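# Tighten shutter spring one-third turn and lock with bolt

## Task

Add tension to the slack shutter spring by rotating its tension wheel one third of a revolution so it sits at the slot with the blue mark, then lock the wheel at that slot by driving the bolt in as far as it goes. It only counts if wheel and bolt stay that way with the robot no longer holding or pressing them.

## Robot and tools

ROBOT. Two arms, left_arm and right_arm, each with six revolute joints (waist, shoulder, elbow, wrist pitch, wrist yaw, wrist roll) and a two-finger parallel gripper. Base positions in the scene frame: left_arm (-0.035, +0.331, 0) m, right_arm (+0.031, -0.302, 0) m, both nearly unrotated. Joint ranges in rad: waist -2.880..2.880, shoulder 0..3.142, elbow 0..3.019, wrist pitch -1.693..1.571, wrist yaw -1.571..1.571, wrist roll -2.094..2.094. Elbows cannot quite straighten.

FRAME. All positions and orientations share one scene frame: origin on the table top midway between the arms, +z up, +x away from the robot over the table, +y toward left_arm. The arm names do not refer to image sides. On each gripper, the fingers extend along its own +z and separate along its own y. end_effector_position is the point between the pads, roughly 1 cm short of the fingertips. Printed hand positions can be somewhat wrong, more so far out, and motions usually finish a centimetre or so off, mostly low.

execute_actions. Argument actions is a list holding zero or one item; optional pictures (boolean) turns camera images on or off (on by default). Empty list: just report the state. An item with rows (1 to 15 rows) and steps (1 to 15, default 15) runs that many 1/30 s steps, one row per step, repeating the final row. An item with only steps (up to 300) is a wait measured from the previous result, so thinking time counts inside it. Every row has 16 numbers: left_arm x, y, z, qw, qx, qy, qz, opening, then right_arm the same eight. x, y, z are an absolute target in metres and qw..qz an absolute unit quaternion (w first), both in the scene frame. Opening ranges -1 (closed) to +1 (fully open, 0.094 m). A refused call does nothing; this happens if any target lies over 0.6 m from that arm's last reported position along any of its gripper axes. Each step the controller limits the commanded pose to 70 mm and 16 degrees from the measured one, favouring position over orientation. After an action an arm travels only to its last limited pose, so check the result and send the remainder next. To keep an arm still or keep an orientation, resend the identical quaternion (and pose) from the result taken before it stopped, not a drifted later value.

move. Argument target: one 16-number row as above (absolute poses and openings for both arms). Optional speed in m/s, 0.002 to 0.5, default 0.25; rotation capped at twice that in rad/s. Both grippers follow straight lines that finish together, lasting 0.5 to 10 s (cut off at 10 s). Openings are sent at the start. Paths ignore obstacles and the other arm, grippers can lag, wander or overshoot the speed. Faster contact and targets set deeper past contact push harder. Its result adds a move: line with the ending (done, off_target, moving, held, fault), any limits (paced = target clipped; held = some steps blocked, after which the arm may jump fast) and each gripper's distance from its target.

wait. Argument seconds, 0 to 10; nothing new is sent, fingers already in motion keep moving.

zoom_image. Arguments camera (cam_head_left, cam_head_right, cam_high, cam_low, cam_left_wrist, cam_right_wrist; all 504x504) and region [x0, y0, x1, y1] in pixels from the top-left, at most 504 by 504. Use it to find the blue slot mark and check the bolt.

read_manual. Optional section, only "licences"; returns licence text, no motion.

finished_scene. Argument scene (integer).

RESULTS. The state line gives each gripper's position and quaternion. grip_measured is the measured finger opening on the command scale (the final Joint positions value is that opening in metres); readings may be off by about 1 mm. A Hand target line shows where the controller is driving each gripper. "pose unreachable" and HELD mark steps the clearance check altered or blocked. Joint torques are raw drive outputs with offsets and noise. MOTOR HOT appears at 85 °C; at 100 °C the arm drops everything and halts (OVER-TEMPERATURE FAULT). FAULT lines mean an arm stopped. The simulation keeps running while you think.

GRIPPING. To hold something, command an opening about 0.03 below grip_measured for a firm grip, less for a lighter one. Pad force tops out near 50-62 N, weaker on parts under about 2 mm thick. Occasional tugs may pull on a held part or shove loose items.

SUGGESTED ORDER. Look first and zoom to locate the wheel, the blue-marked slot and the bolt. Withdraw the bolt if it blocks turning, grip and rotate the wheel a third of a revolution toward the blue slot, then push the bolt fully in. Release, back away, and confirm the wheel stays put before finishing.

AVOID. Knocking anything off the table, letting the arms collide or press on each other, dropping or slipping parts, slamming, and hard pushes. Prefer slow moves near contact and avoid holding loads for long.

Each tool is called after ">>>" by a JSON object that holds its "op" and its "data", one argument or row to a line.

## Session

>>> {"op": "execute_actions", "data": {
  "actions": []
}}

Scene clock: 0.00 s of 5400.00 s.
left_arm: end_effector_position=(+0.5594, -0.2492, +0.3911) grip_measured=+1.000 end_effector_quat_wxyz=(+0.625, +0.652, +0.368, +0.222) | right_arm: end_effector_position=(+0.4663, -0.6832, +0.0991) grip_measured=+1.000 end_effector_quat_wxyz=(+0.436, +0.737, +0.444, -0.264)
Joint positions: left_arm=[-0.855  1.899  1.778  0.    -0.071  1.389  0.094] | right_arm=[-0.397  1.754  1.033 -0.146  0.89   1.226  0.094]
Joint velocities: left_arm=[-0.024 -0.005 -0.007  0.027 -0.022  0.051  0.   ] | right_arm=[-0.005 -0.005 -0.002  0.012  0.007 -0.037  0.   ]
Joint torques (N m, as the arm reports them, + toward a larger angle): no reading
Motor temperatures (°C, as the motors report them): left_arm=[28 30 34 27 29 30] | right_arm=[30 29 36 30 28 28]
Hand target (left_arm): +0.560, -0.250, +0.417; +0.641, +0.638, +0.362, +0.226
Hand target (right_arm): +0.473, -0.687, +0.108; +0.445, +0.737, +0.438, -0.259

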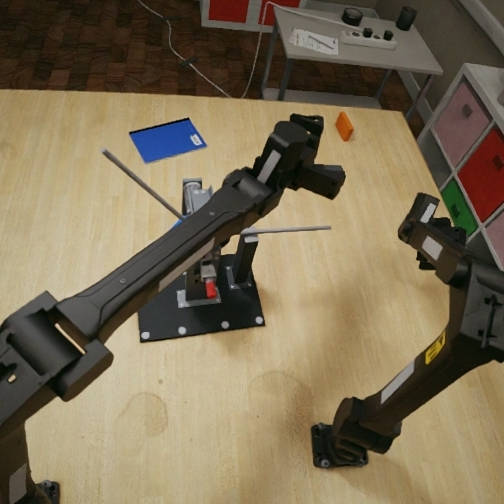

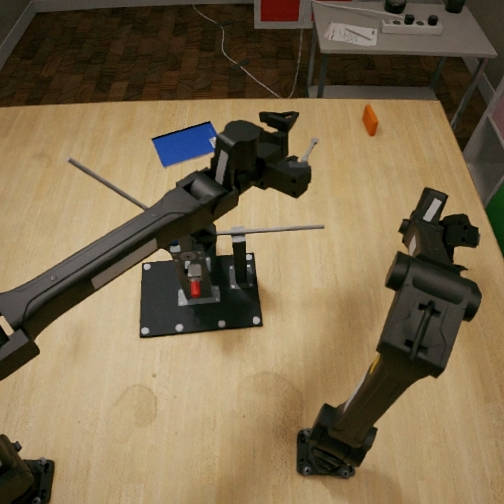

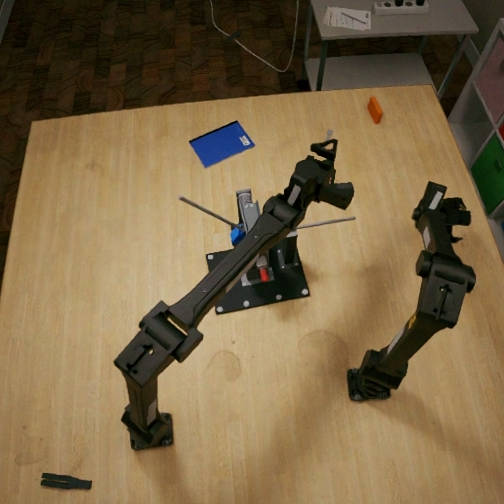

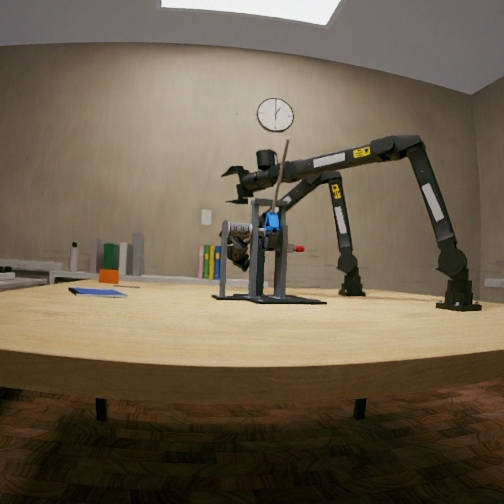

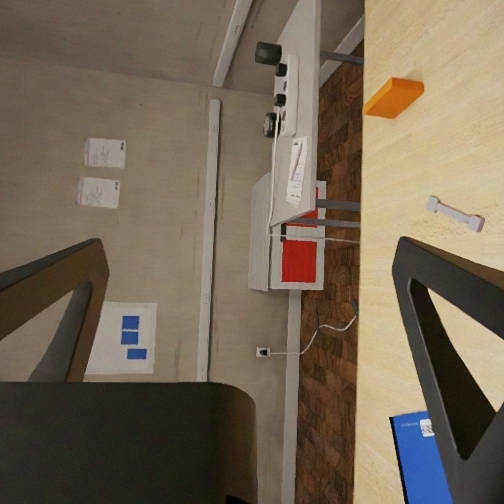

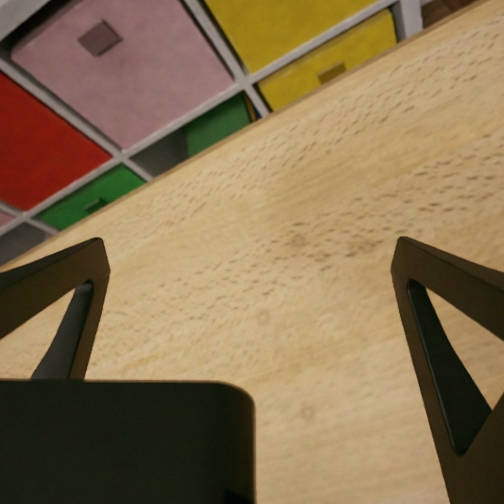

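>>> {"op": "move", "data": {
  "target": [0.27,-0.05,0.45,0.68,0.2,0.68,-0.2,1,0.33,-0.45,0.2,0.383,0,0.924,0,0.3],
  "speed": 0.35
}}

>>> {"op": "move", "data": {
  "target": [0.33,0.08,0.40,0.696,-0.231,0.67,-0.135,0.5,0.25,-0.2,0.18,0.383,-0.064,0.924,0.027,0.3],
  "speed": 0.3
}}

Scene clock: 7.70 s of 5400.00 s.
left_arm: end_effector_position=(+0.2758, -0.0483, +0.4521) grip_measured=+1.000 end_effector_quat_wxyz=(+0.679, +0.201, +0.679, -0.195) | right_arm: end_effector_position=(+0.3272, -0.4400, +0.1791) grip_measured=+0.302 end_effector_quat_wxyz=(+0.377, +0.004, +0.926, +0.012)
Joint positions: left_arm=[-1.113  1.009  0.918  0.088 -0.478  0.007  0.094] | right_arm=[-0.585  0.81   0.572 -0.692 -0.467 -0.507  0.061]
Joint velocities: left_arm=[ 0.005 -0.015 -0.017 -0.007 -0.081 -0.007  0.   ] | right_arm=[ 0.005  0.005  0.002  0.002 -0.007  0.007 -0.   ]
Joint torques (N m, as the arm reports them, + toward a larger angle): left_arm=[-0.09 -7.01 11.42  0.72 -0.05 -0.12] | right_arm=[-1.55 -2.14 14.9   0.37 -0.45 -0.03]
Motor temperatures (°C, as the motors report them): left_arm=[28 32 38 27 29 30] | right_arm=[30 30 40 30 28 28]
Hand target (left_arm): +0.272, -0.047, +0.455; +0.677, +0.199, +0.680, -0.200
Hand target (right_arm): +0.333, -0.449, +0.202; +0.390, -0.002, +0.921, -0.002
Off the commanded pose (left_arm): 0.006 m, 1 deg.
Off the commanded pose (right_arm): 0.023 m, 2 deg.
After step 90, 1.30 s passed at rest.
move: off_target (right_arm)

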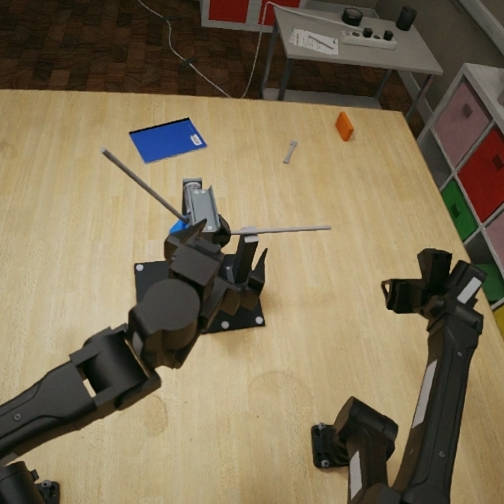

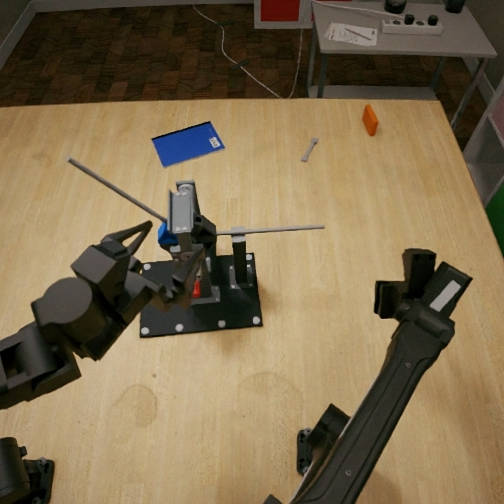

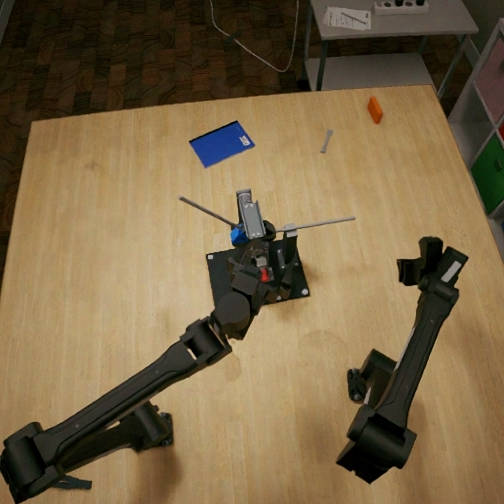

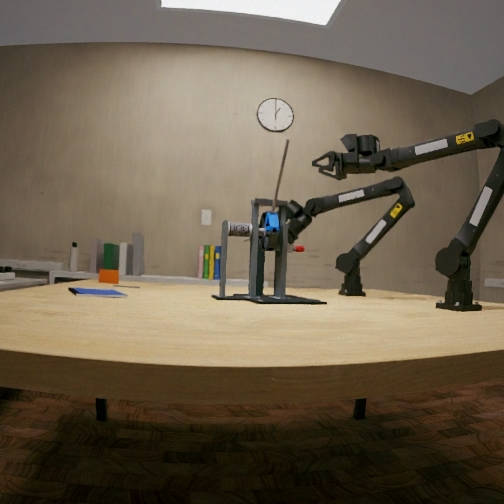

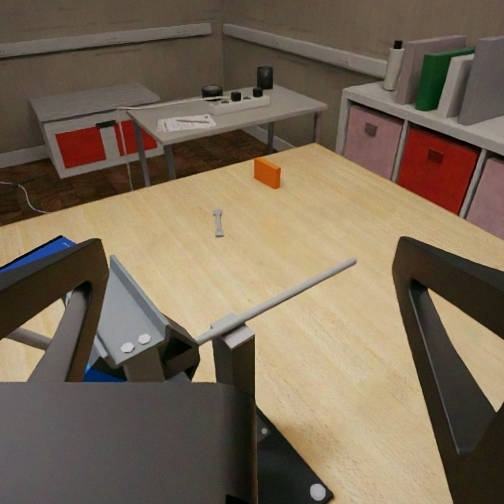

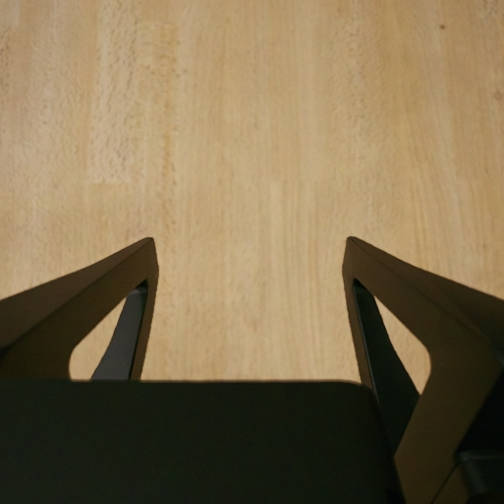

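Scene clock: 9.90 s of 5400.00 s.
left_arm: end_effector_position=(+0.3280, +0.0809, +0.4008) grip_measured=+0.503 end_effector_quat_wxyz=(+0.694, -0.227, +0.669, -0.139) | right_arm: end_effector_position=(+0.2511, -0.2061, +0.1707) grip_measured=+0.302 end_effector_quat_wxyz=(+0.377, -0.077, +0.923, +0.003)
Joint positions: left_arm=[-1.021  1.042  0.799  0.248 -1.084 -0.52   0.071] | right_arm=[ 0.797  0.42   0.432 -0.911  0.416  0.395  0.061]
Joint velocities: left_arm=[-0.005 -0.015 -0.007  0.002 -0.066 -0.022 -0.   ] | right_arm=[ 0.005 -0.005 -0.012  0.012 -0.11  -0.037  0.   ]
Joint torques (N m, as the arm reports them, + toward a larger angle): left_arm=[ 0.9  -4.92 11.76  0.51 -0.04 -0.09] | right_arm=[ 0.47  2.24 12.94  0.38  0.34  0.22]
Motor temperatures (°C, as the motors report them): left_arm=[28 32 39 27 29 30] | right_arm=[30 30 41 30 28 28]
Hand target (left_arm): +0.333, +0.079, +0.399; +0.692, -0.230, +0.671, -0.133
Hand target (right_arm): +0.252, -0.204, +0.181; +0.380, -0.072, +0.922, +0.007
Off the commanded pose (left_arm): 0.002 m, 1 deg.
Off the commanded pose (right_arm): 0.011 m, 3 deg.
move: off_target (right_arm)

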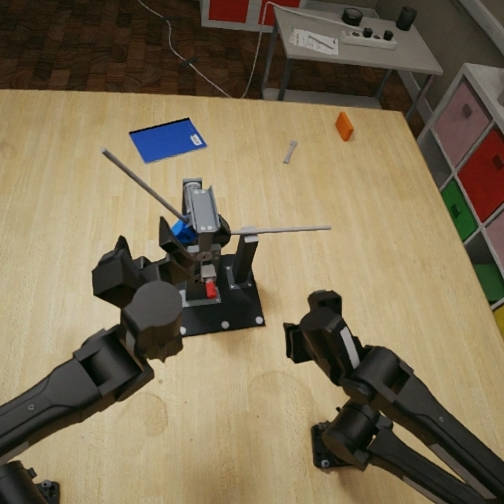

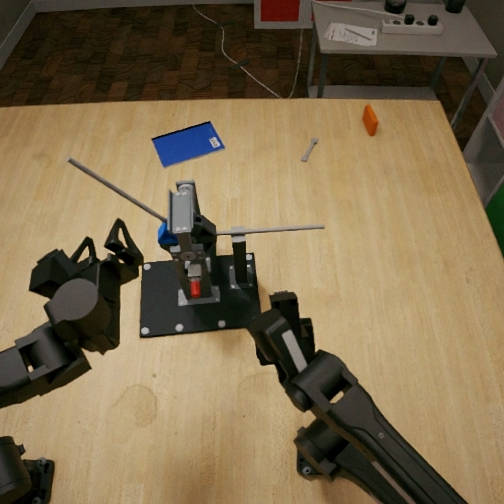

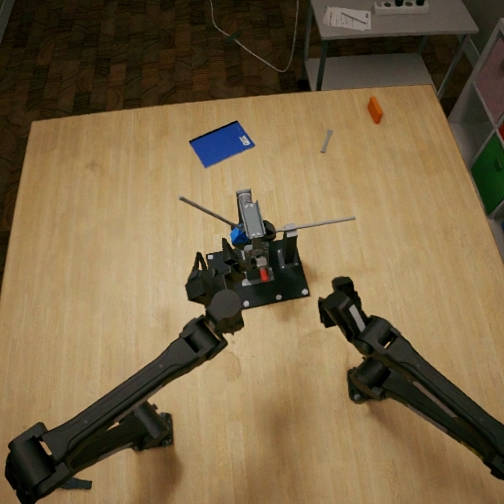

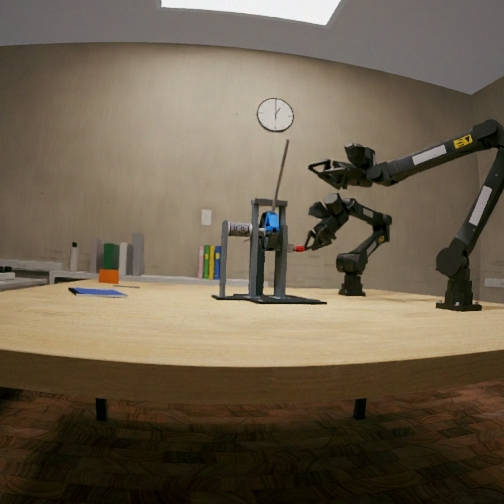

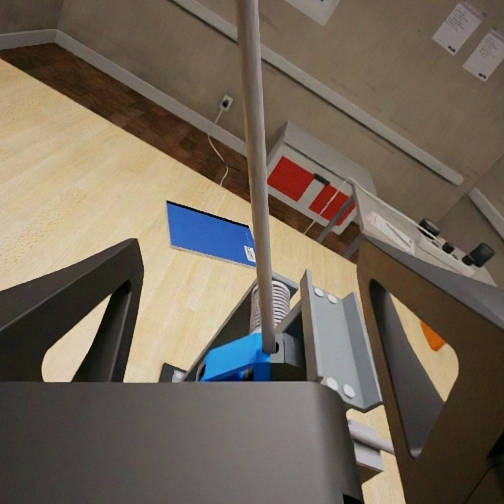

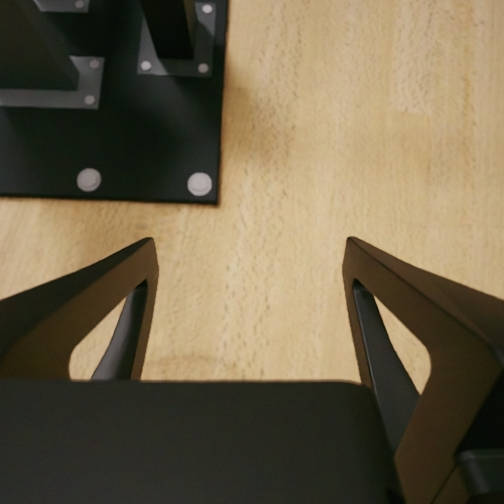

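>>> {"op": "move", "data": {
  "target": [0.44,0.105,0.44,0.696,-0.231,0.67,-0.135,0.3,0.29,-0.06,0.17,0.45,-0.062,0.89,0.031,0.3],
  "speed": 0.12
}}

Scene clock: 13.27 s of 5400.00 s.
left_arm: end_effector_position=(+0.4313, +0.1096, +0.4171) grip_measured=+0.303 end_effector_quat_wxyz=(+0.690, -0.225, +0.675, -0.128) | right_arm: end_effector_position=(+0.2832, -0.0801, +0.1466) grip_measured=+0.302 end_effector_quat_wxyz=(+0.437, -0.078, +0.896, -0.000)
Joint positions: left_arm=[-0.758  1.175  0.951  0.203 -0.829 -0.521  0.061] | right_arm=[ 1.153  0.938  0.497 -0.511  0.711  0.654  0.061]
Joint velocities: left_arm=[ 0.005 -0.005  0.007  0.022 -0.022  0.022 -0.002] | right_arm=[ 0.015 -0.005 -0.002 -0.012  0.022 -0.037  0.001]
Joint torques (N m, as the arm reports them, + toward a larger angle): left_arm=[ 1.07 -7.15 16.08  0.56  0.17  0.05] | right_arm=[ 0.49 -2.86 13.77  1.66  0.48  0.25]
Motor temperatures (°C, as the motors report them): left_arm=[28 31 40 27 29 30] | right_arm=[30 30 42 30 28 28]
Hand target (left_arm): +0.440, +0.105, +0.439; +0.696, -0.229, +0.667, -0.134
Hand target (right_arm): +0.290, -0.063, +0.169; +0.454, -0.064, +0.888, +0.026
Off the commanded pose (left_arm): 0.025 m, 1 deg.
Off the commanded pose (right_arm): 0.032 m, 4 deg.
move: off_target (left_arm, right_arm)

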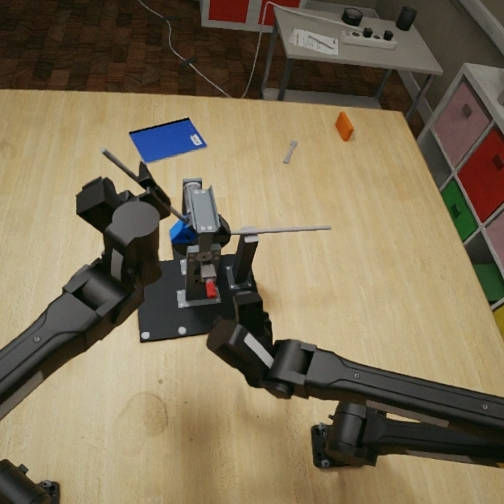

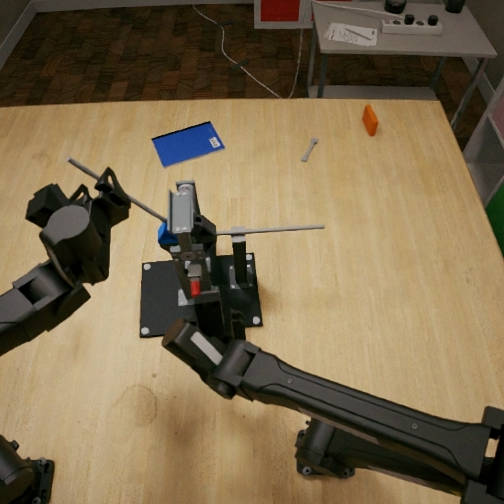

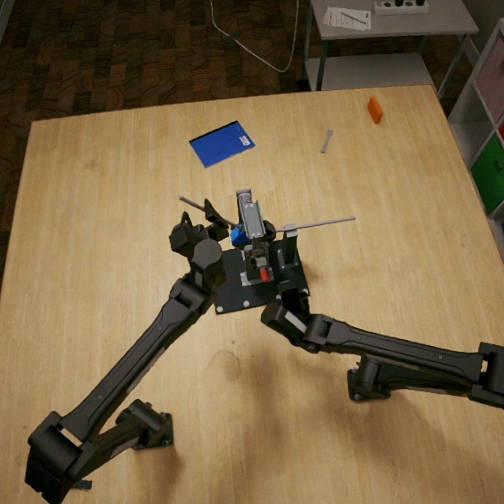

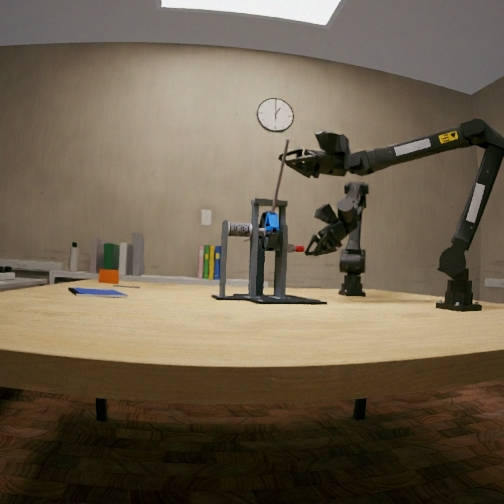

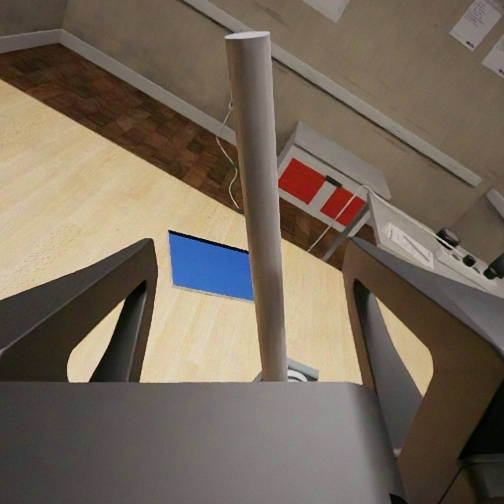

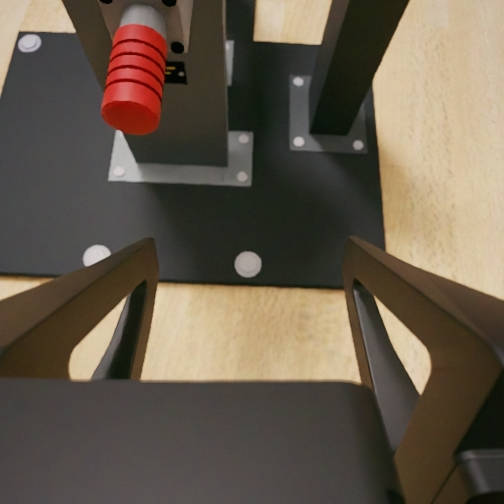

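>>> {"op": "move", "data": {
  "target": [0.457,0.10,0.44,0.69,-0.25,0.665,-0.155,0,0.305,-0.022,0.178,0.45,-0.062,0.89,0.031,0.3],
  "speed": 0.1
}}

>>> {"op": "move", "data": {
  "target": [0.457,0.10,0.44,0.69,-0.25,0.665,-0.155,-0.9,0.358,-0.016,0.172,0.45,-0.062,0.89,0.031,0.3],
  "speed": 0.1
}}

Scene clock: 19.00 s of 5400.00 s.
left_arm: end_effector_position=(+0.4448, +0.1029, +0.4193) grip_measured=+0.003 end_effector_quat_wxyz=(+0.685, -0.240, +0.673, -0.146) | right_arm: end_effector_position=(+0.2997, -0.0402, +0.1577) grip_measured=+0.302 end_effector_quat_wxyz=(+0.437, -0.074, +0.897, +0.006)
Joint positions: left_arm=[-0.747  1.211  0.989  0.194 -0.812 -0.573  0.047] | right_arm=[ 1.167  1.067  0.604 -0.494  0.712  0.679  0.061]
Joint velocities: left_arm=[ 0.005  0.005 -0.002  0.002 -0.007  0.022  0.   ] | right_arm=[-0.005 -0.005 -0.007  0.012 -0.037 -0.022 -0.   ]
Joint torques (N m, as the arm reports them, + toward a larger angle): left_arm=[ 1.1  -7.47 15.95  0.59  0.16 -0.11] | right_arm=[ 0.77 -4.12 13.59  1.57  0.47  0.22]
Motor temperatures (°C, as the motors report them): left_arm=[28 31 43 27 29 30] | right_arm=[30 30 45 30 28 28]
Hand target (left_arm): +0.456, +0.100, +0.439; +0.689, -0.249, +0.663, -0.155
Hand target (right_arm): +0.305, -0.023, +0.177; +0.450, -0.062, +0.890, +0.031
Off the commanded pose (left_arm): 0.024 m, 2 deg.
Off the commanded pose (right_arm): 0.028 m, 4 deg.
After step 90, 1.63 s passed at rest.
move: off_target (left_arm, right_arm)

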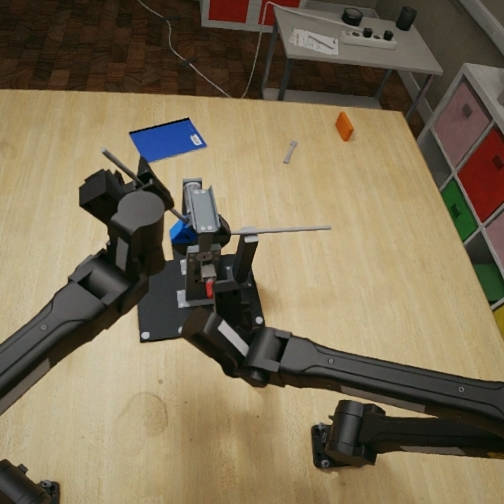

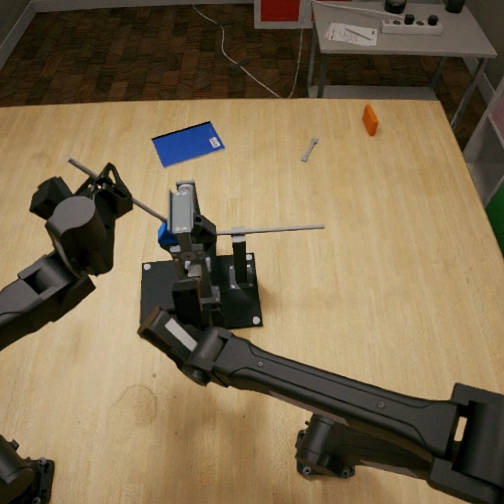

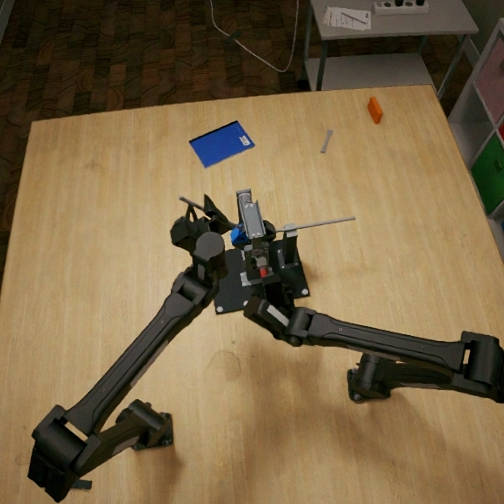

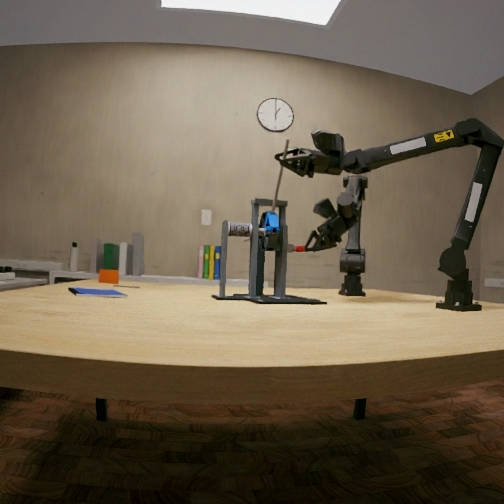

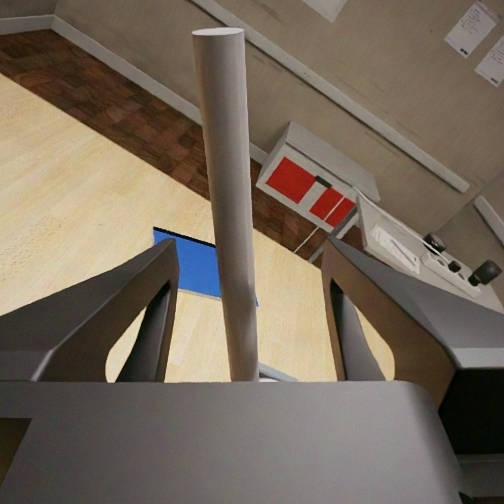

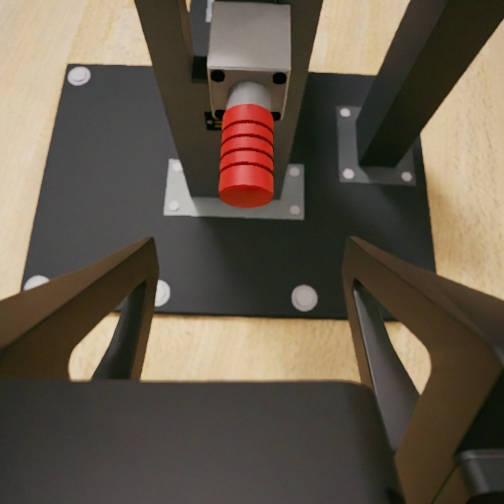

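Scene clock: 20.00 s of 5400.00 s.
left_arm: end_effector_position=(+0.4449, +0.1028, +0.4193) grip_measured=-0.840 end_effector_quat_wxyz=(+0.684, -0.242, +0.672, -0.150) | right_arm: end_effector_position=(+0.3440, -0.0280, +0.1527) grip_measured=+0.302 end_effector_quat_wxyz=(+0.435, -0.068, +0.897, +0.018)
Joint positions: left_arm=[-0.747  1.211  0.989  0.194 -0.81  -0.582  0.008] | right_arm=[ 1.056  1.167  0.648 -0.357  0.631  0.582  0.061]
Joint velocities: left_arm=[-0.015 -0.005  0.007 -0.002 -0.022 -0.095 -0.001] | right_arm=[-0.005 -0.005 -0.007 -0.017  0.022 -0.051 -0.   ]
Joint torques (N m, as the arm reports them, + toward a larger angle): left_arm=[ 1.08 -7.6  16.03  0.53  0.11 -0.01] | right_arm=[-1.28 -5.2  13.34  1.76  0.11 -0.02]
Motor temperatures (°C, as the motors report them): left_arm=[28 31 43 27 29 30] | right_arm=[30 30 45 30 28 28]
Hand target (left_arm): +0.456, +0.101, +0.439; +0.689, -0.249, +0.663, -0.155
Hand target (right_arm): +0.357, -0.017, +0.171; +0.449, -0.061, +0.891, +0.032
Off the commanded pose (left_arm): 0.024 m, 1 deg.
Off the commanded pose (right_arm): 0.027 m, 2 deg.
move: off_target (left_arm, right_arm)

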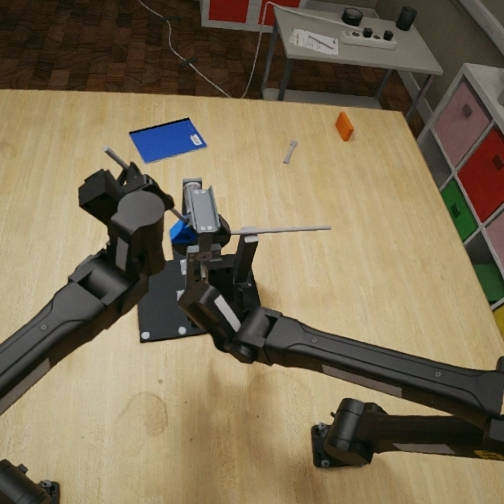

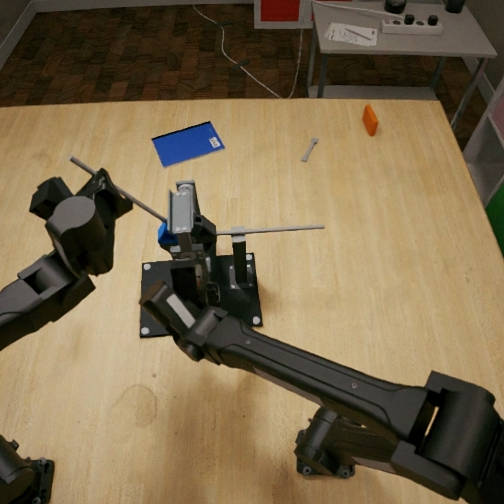

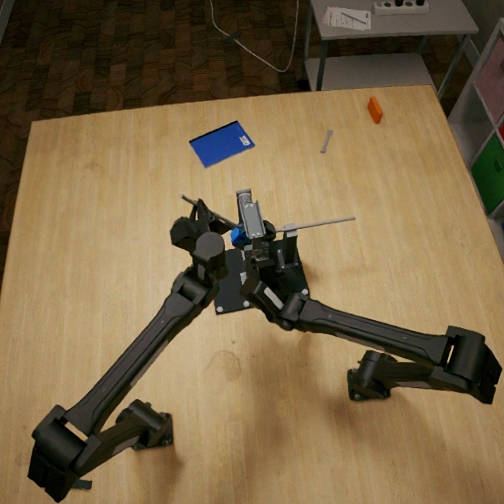

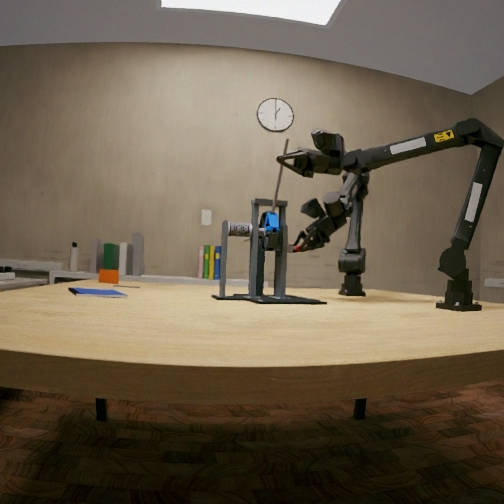

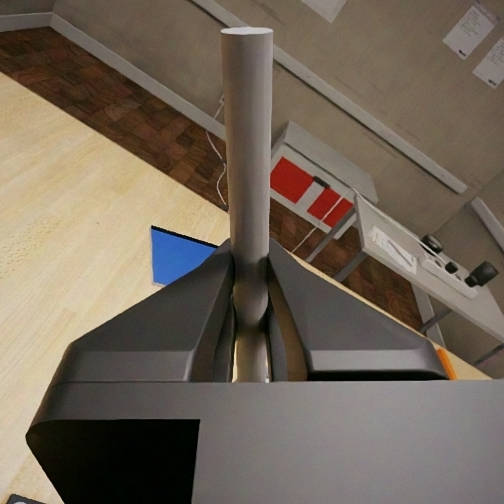

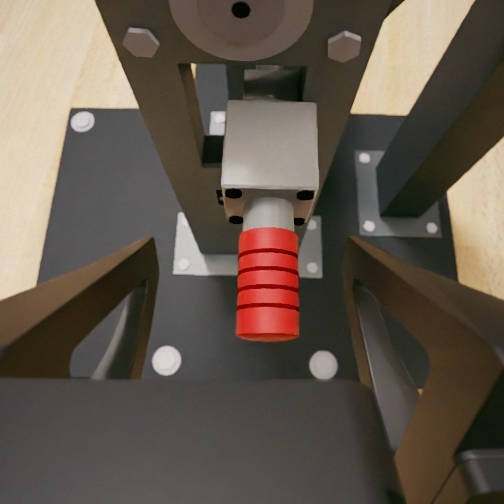

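>>> {"op": "move", "data": {
  "target": [0.44,0.142,0.39,0.668,-0.327,0.628,-0.237,-0.9,0.345,-0.034,0.158,0.44,-0.065,0.895,0.02,-0.75],
  "speed": 0.07
}}

>>> {"op": "move", "data": {
  "target": [0.44,0.142,0.39,0.668,-0.327,0.628,-0.237,-0.9,0.305,-0.04,0.158,0.44,-0.065,0.895,0.02,-0.75],
  "speed": 0.05
}}

Scene clock: 24.33 s of 5400.00 s.
left_arm: end_effector_position=(+0.4400, +0.1294, +0.3990) grip_measured=-0.840 end_effector_quat_wxyz=(+0.676, -0.292, +0.640, -0.219) | right_arm: end_effector_position=(+0.3450, -0.0332, +0.1524) grip_measured=-0.655 end_effector_quat_wxyz=(+0.437, -0.065, +0.897, +0.012)
Joint positions: left_arm=[-0.695  1.17   0.88   0.304 -0.742 -0.732  0.008] | right_arm=[ 1.049  1.161  0.642 -0.36   0.64   0.579  0.016]
Joint velocities: left_arm=[ 0.005 -0.005  0.007  0.007 -0.007 -0.022  0.   ] | right_arm=[-0.005  0.005 -0.002  0.002 -0.037 -0.022 -0.002]
Joint torques (N m, as the arm reports them, + toward a larger angle): left_arm=[ 1.88 -8.79  8.66  1.56 -0.14 -0.7 ] | right_arm=[-0.84 -7.74  9.25  1.16 -0.1   0.03]
Motor temperatures (°C, as the motors report them): left_arm=[28 31 43 27 29 30] | right_arm=[30 30 46 30 28 28]
Hand target (left_arm): +0.441, +0.142, +0.390; +0.668, -0.325, +0.626, -0.235
Hand target (right_arm): +0.345, -0.034, +0.158; +0.440, -0.065, +0.895, +0.020
Off the commanded pose (left_arm): 0.015 m, 5 deg.
Off the commanded pose (right_arm): 0.006 m, 1 deg.
move: off_target (left_arm)

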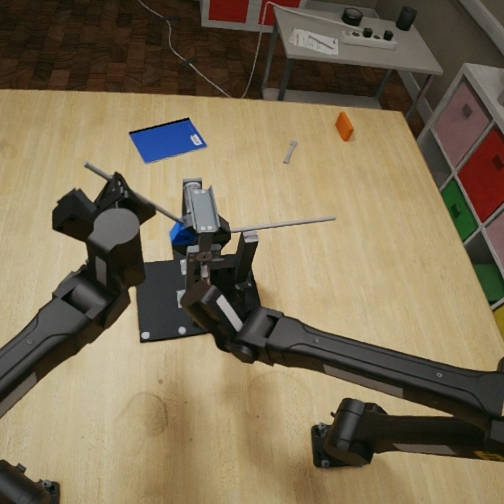

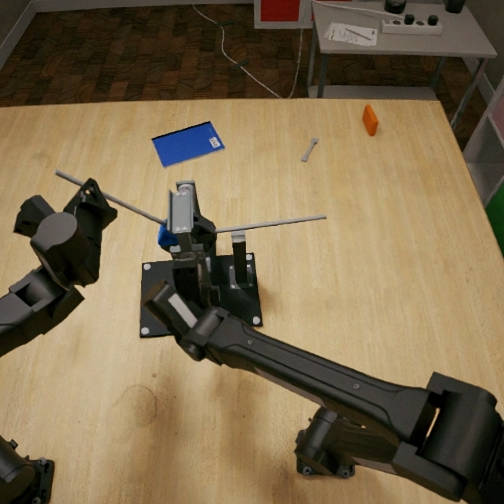

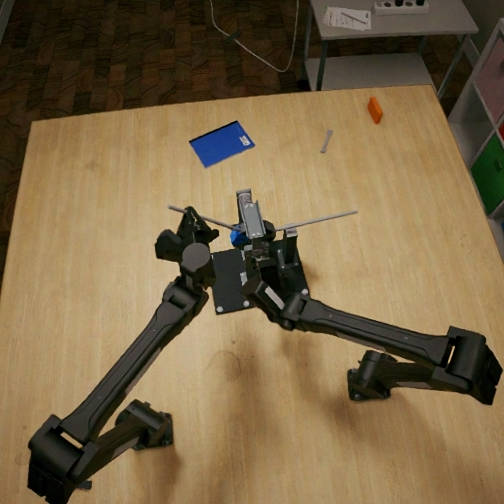

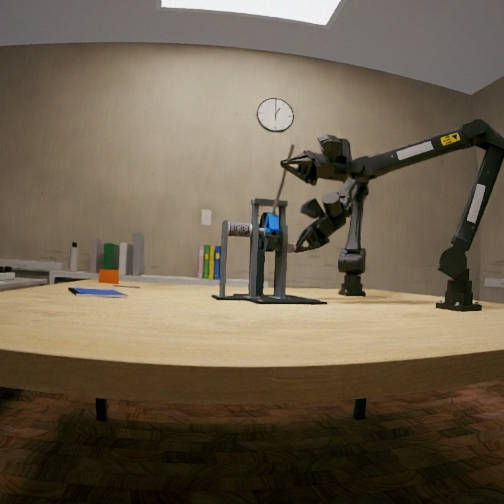

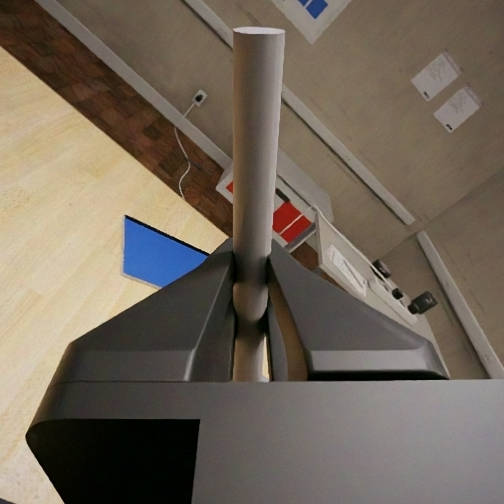

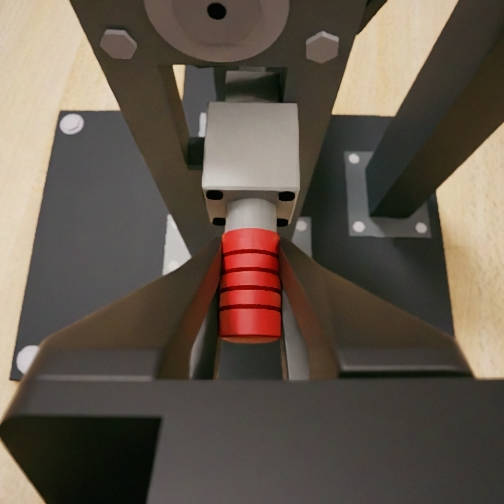

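Scene clock: 25.43 s of 5400.00 s.
left_arm: end_effector_position=(+0.4399, +0.1287, +0.3998) grip_measured=-0.840 end_effector_quat_wxyz=(+0.676, -0.289, +0.641, -0.221) | right_arm: end_effector_position=(+0.3276, -0.0356, +0.1527) grip_measured=-0.655 end_effector_quat_wxyz=(+0.442, -0.059, +0.895, +0.015)
Joint positions: left_arm=[-0.695  1.169  0.88   0.305 -0.737 -0.729  0.008] | right_arm=[ 1.096  1.126  0.617 -0.386  0.676  0.631  0.016]
Joint velocities: left_arm=[-0.015  0.005 -0.007  0.017 -0.037  0.066 -0.001] | right_arm=[ 0.015  0.005 -0.007  0.002 -0.007  0.066  0.   ]
Joint torques (N m, as the arm reports them, + toward a larger angle): left_arm=[ 1.81 -8.76  8.6   1.54 -0.34 -0.74] | right_arm=[  3.72 -10.51   7.42  -1.23   0.88   0.33]
Motor temperatures (°C, as the motors report them): left_arm=[28 31 43 27 29 30] | right_arm=[30 30 45 30 28 28]
Hand target (left_arm): +0.440, +0.142, +0.390; +0.668, -0.325, +0.626, -0.236
Hand target (right_arm): +0.308, -0.040, +0.157; +0.442, -0.066, +0.895, +0.020
Off the commanded pose (left_arm): 0.016 m, 5 deg.
Off the commanded pose (right_arm): 0.024 m, 1 deg.
move: off_target (left_arm, right_arm)

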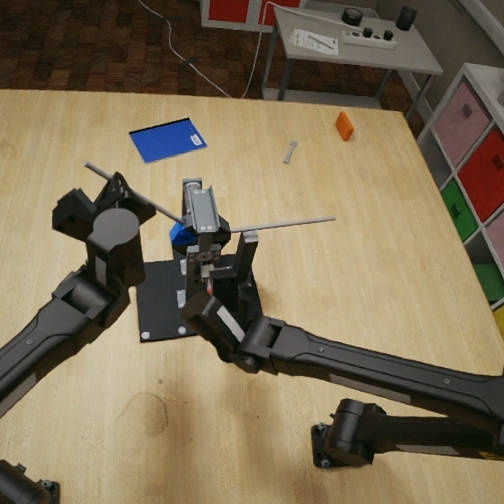

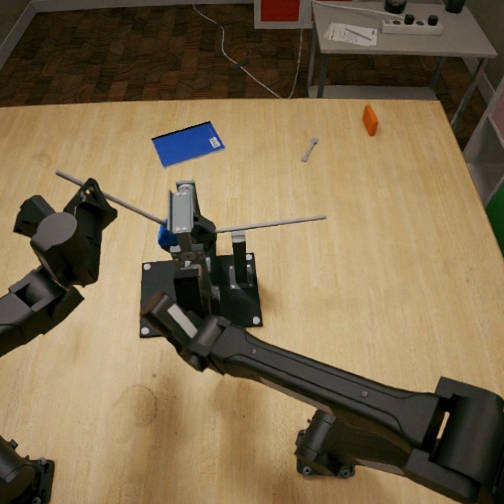

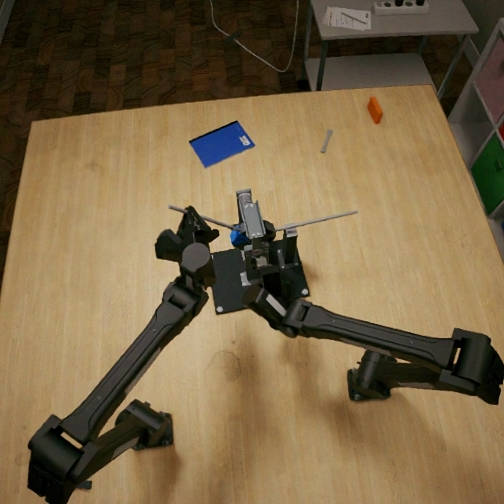

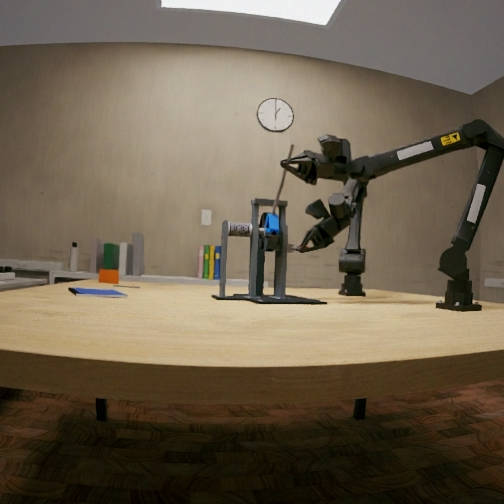

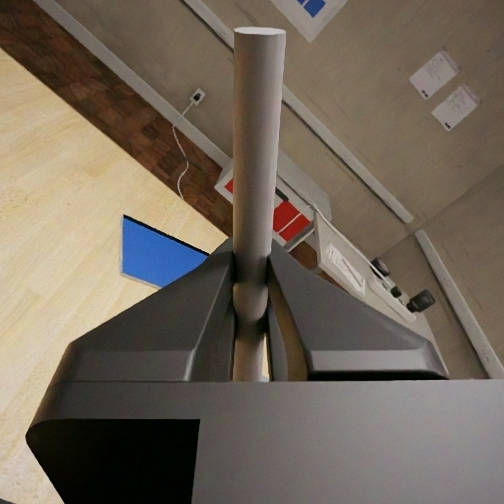

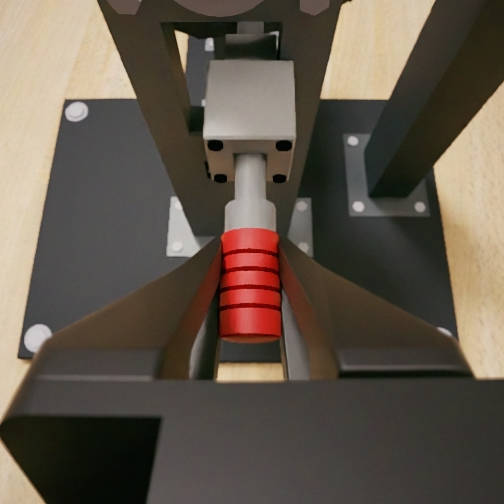

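>>> {"op": "move", "data": {
  "target": [0.44,0.142,0.39,0.668,-0.327,0.628,-0.237,-0.9,0.29,-0.035,0.15,0.46,-0.05,0.885,0.03,-0.75],
  "speed": 0.05
}}

Scene clock: 28.17 s of 5400.00 s.
left_arm: end_effector_position=(+0.4396, +0.1290, +0.3996) grip_measured=-0.840 end_effector_quat_wxyz=(+0.676, -0.290, +0.640, -0.221) | right_arm: end_effector_position=(+0.3221, -0.0359, +0.1525) grip_measured=-0.655 end_effector_quat_wxyz=(+0.463, -0.044, +0.885, +0.015)
Joint positions: left_arm=[-0.695  1.168  0.879  0.305 -0.737 -0.73   0.008] | right_arm=[ 1.128  1.124  0.592 -0.349  0.737  0.665  0.016]
Joint velocities: left_arm=[-0.015  0.005 -0.007  0.012 -0.051  0.051 -0.001] | right_arm=[ 0.005 -0.005  0.002 -0.002 -0.022  0.066  0.001]
Joint torques (N m, as the arm reports them, + toward a larger angle): left_arm=[ 1.8  -8.69  8.71  1.49 -0.32 -0.69] | right_arm=[ 6.45 -9.47  5.77 -0.49  1.04  0.59]
Motor temperatures (°C, as the motors report them): left_arm=[28 31 42 27 29 30] | right_arm=[30 30 45 30 28 28]
Hand target (left_arm): +0.440, +0.142, +0.390; +0.668, -0.325, +0.626, -0.236
Hand target (right_arm): +0.295, -0.035, +0.149; +0.462, -0.052, +0.885, +0.029
Off the commanded pose (left_arm): 0.016 m, 5 deg.
Off the commanded pose (right_arm): 0.032 m, 2 deg.
move: off_target (left_arm, right_arm)

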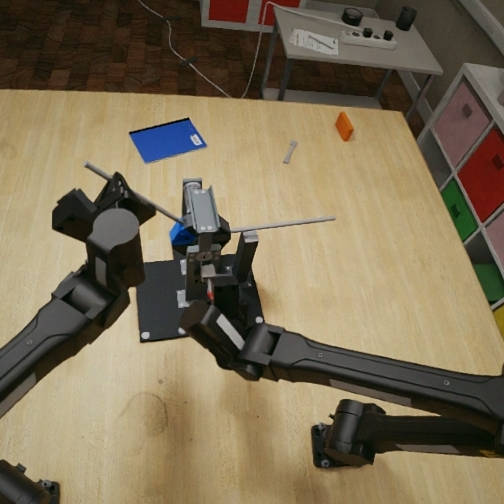

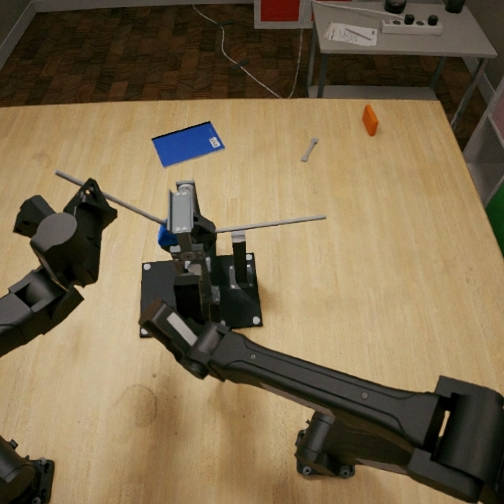

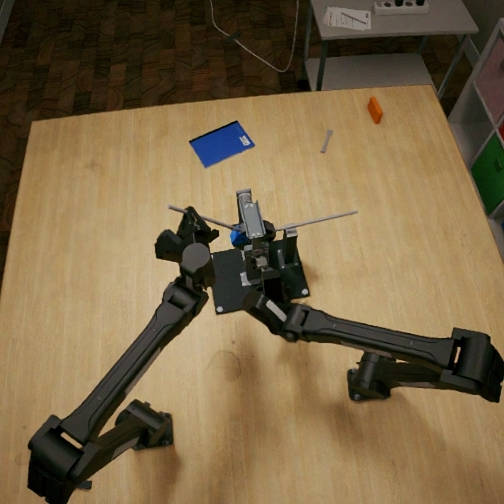

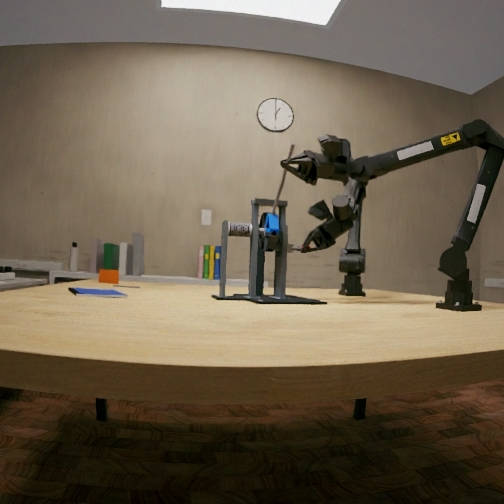

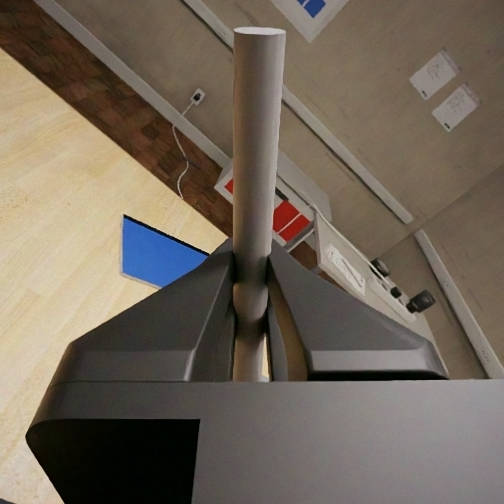

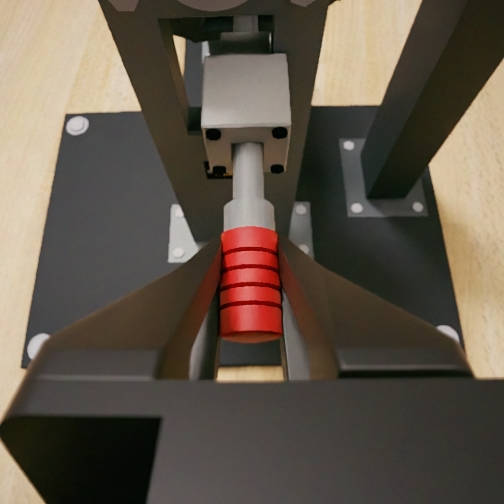

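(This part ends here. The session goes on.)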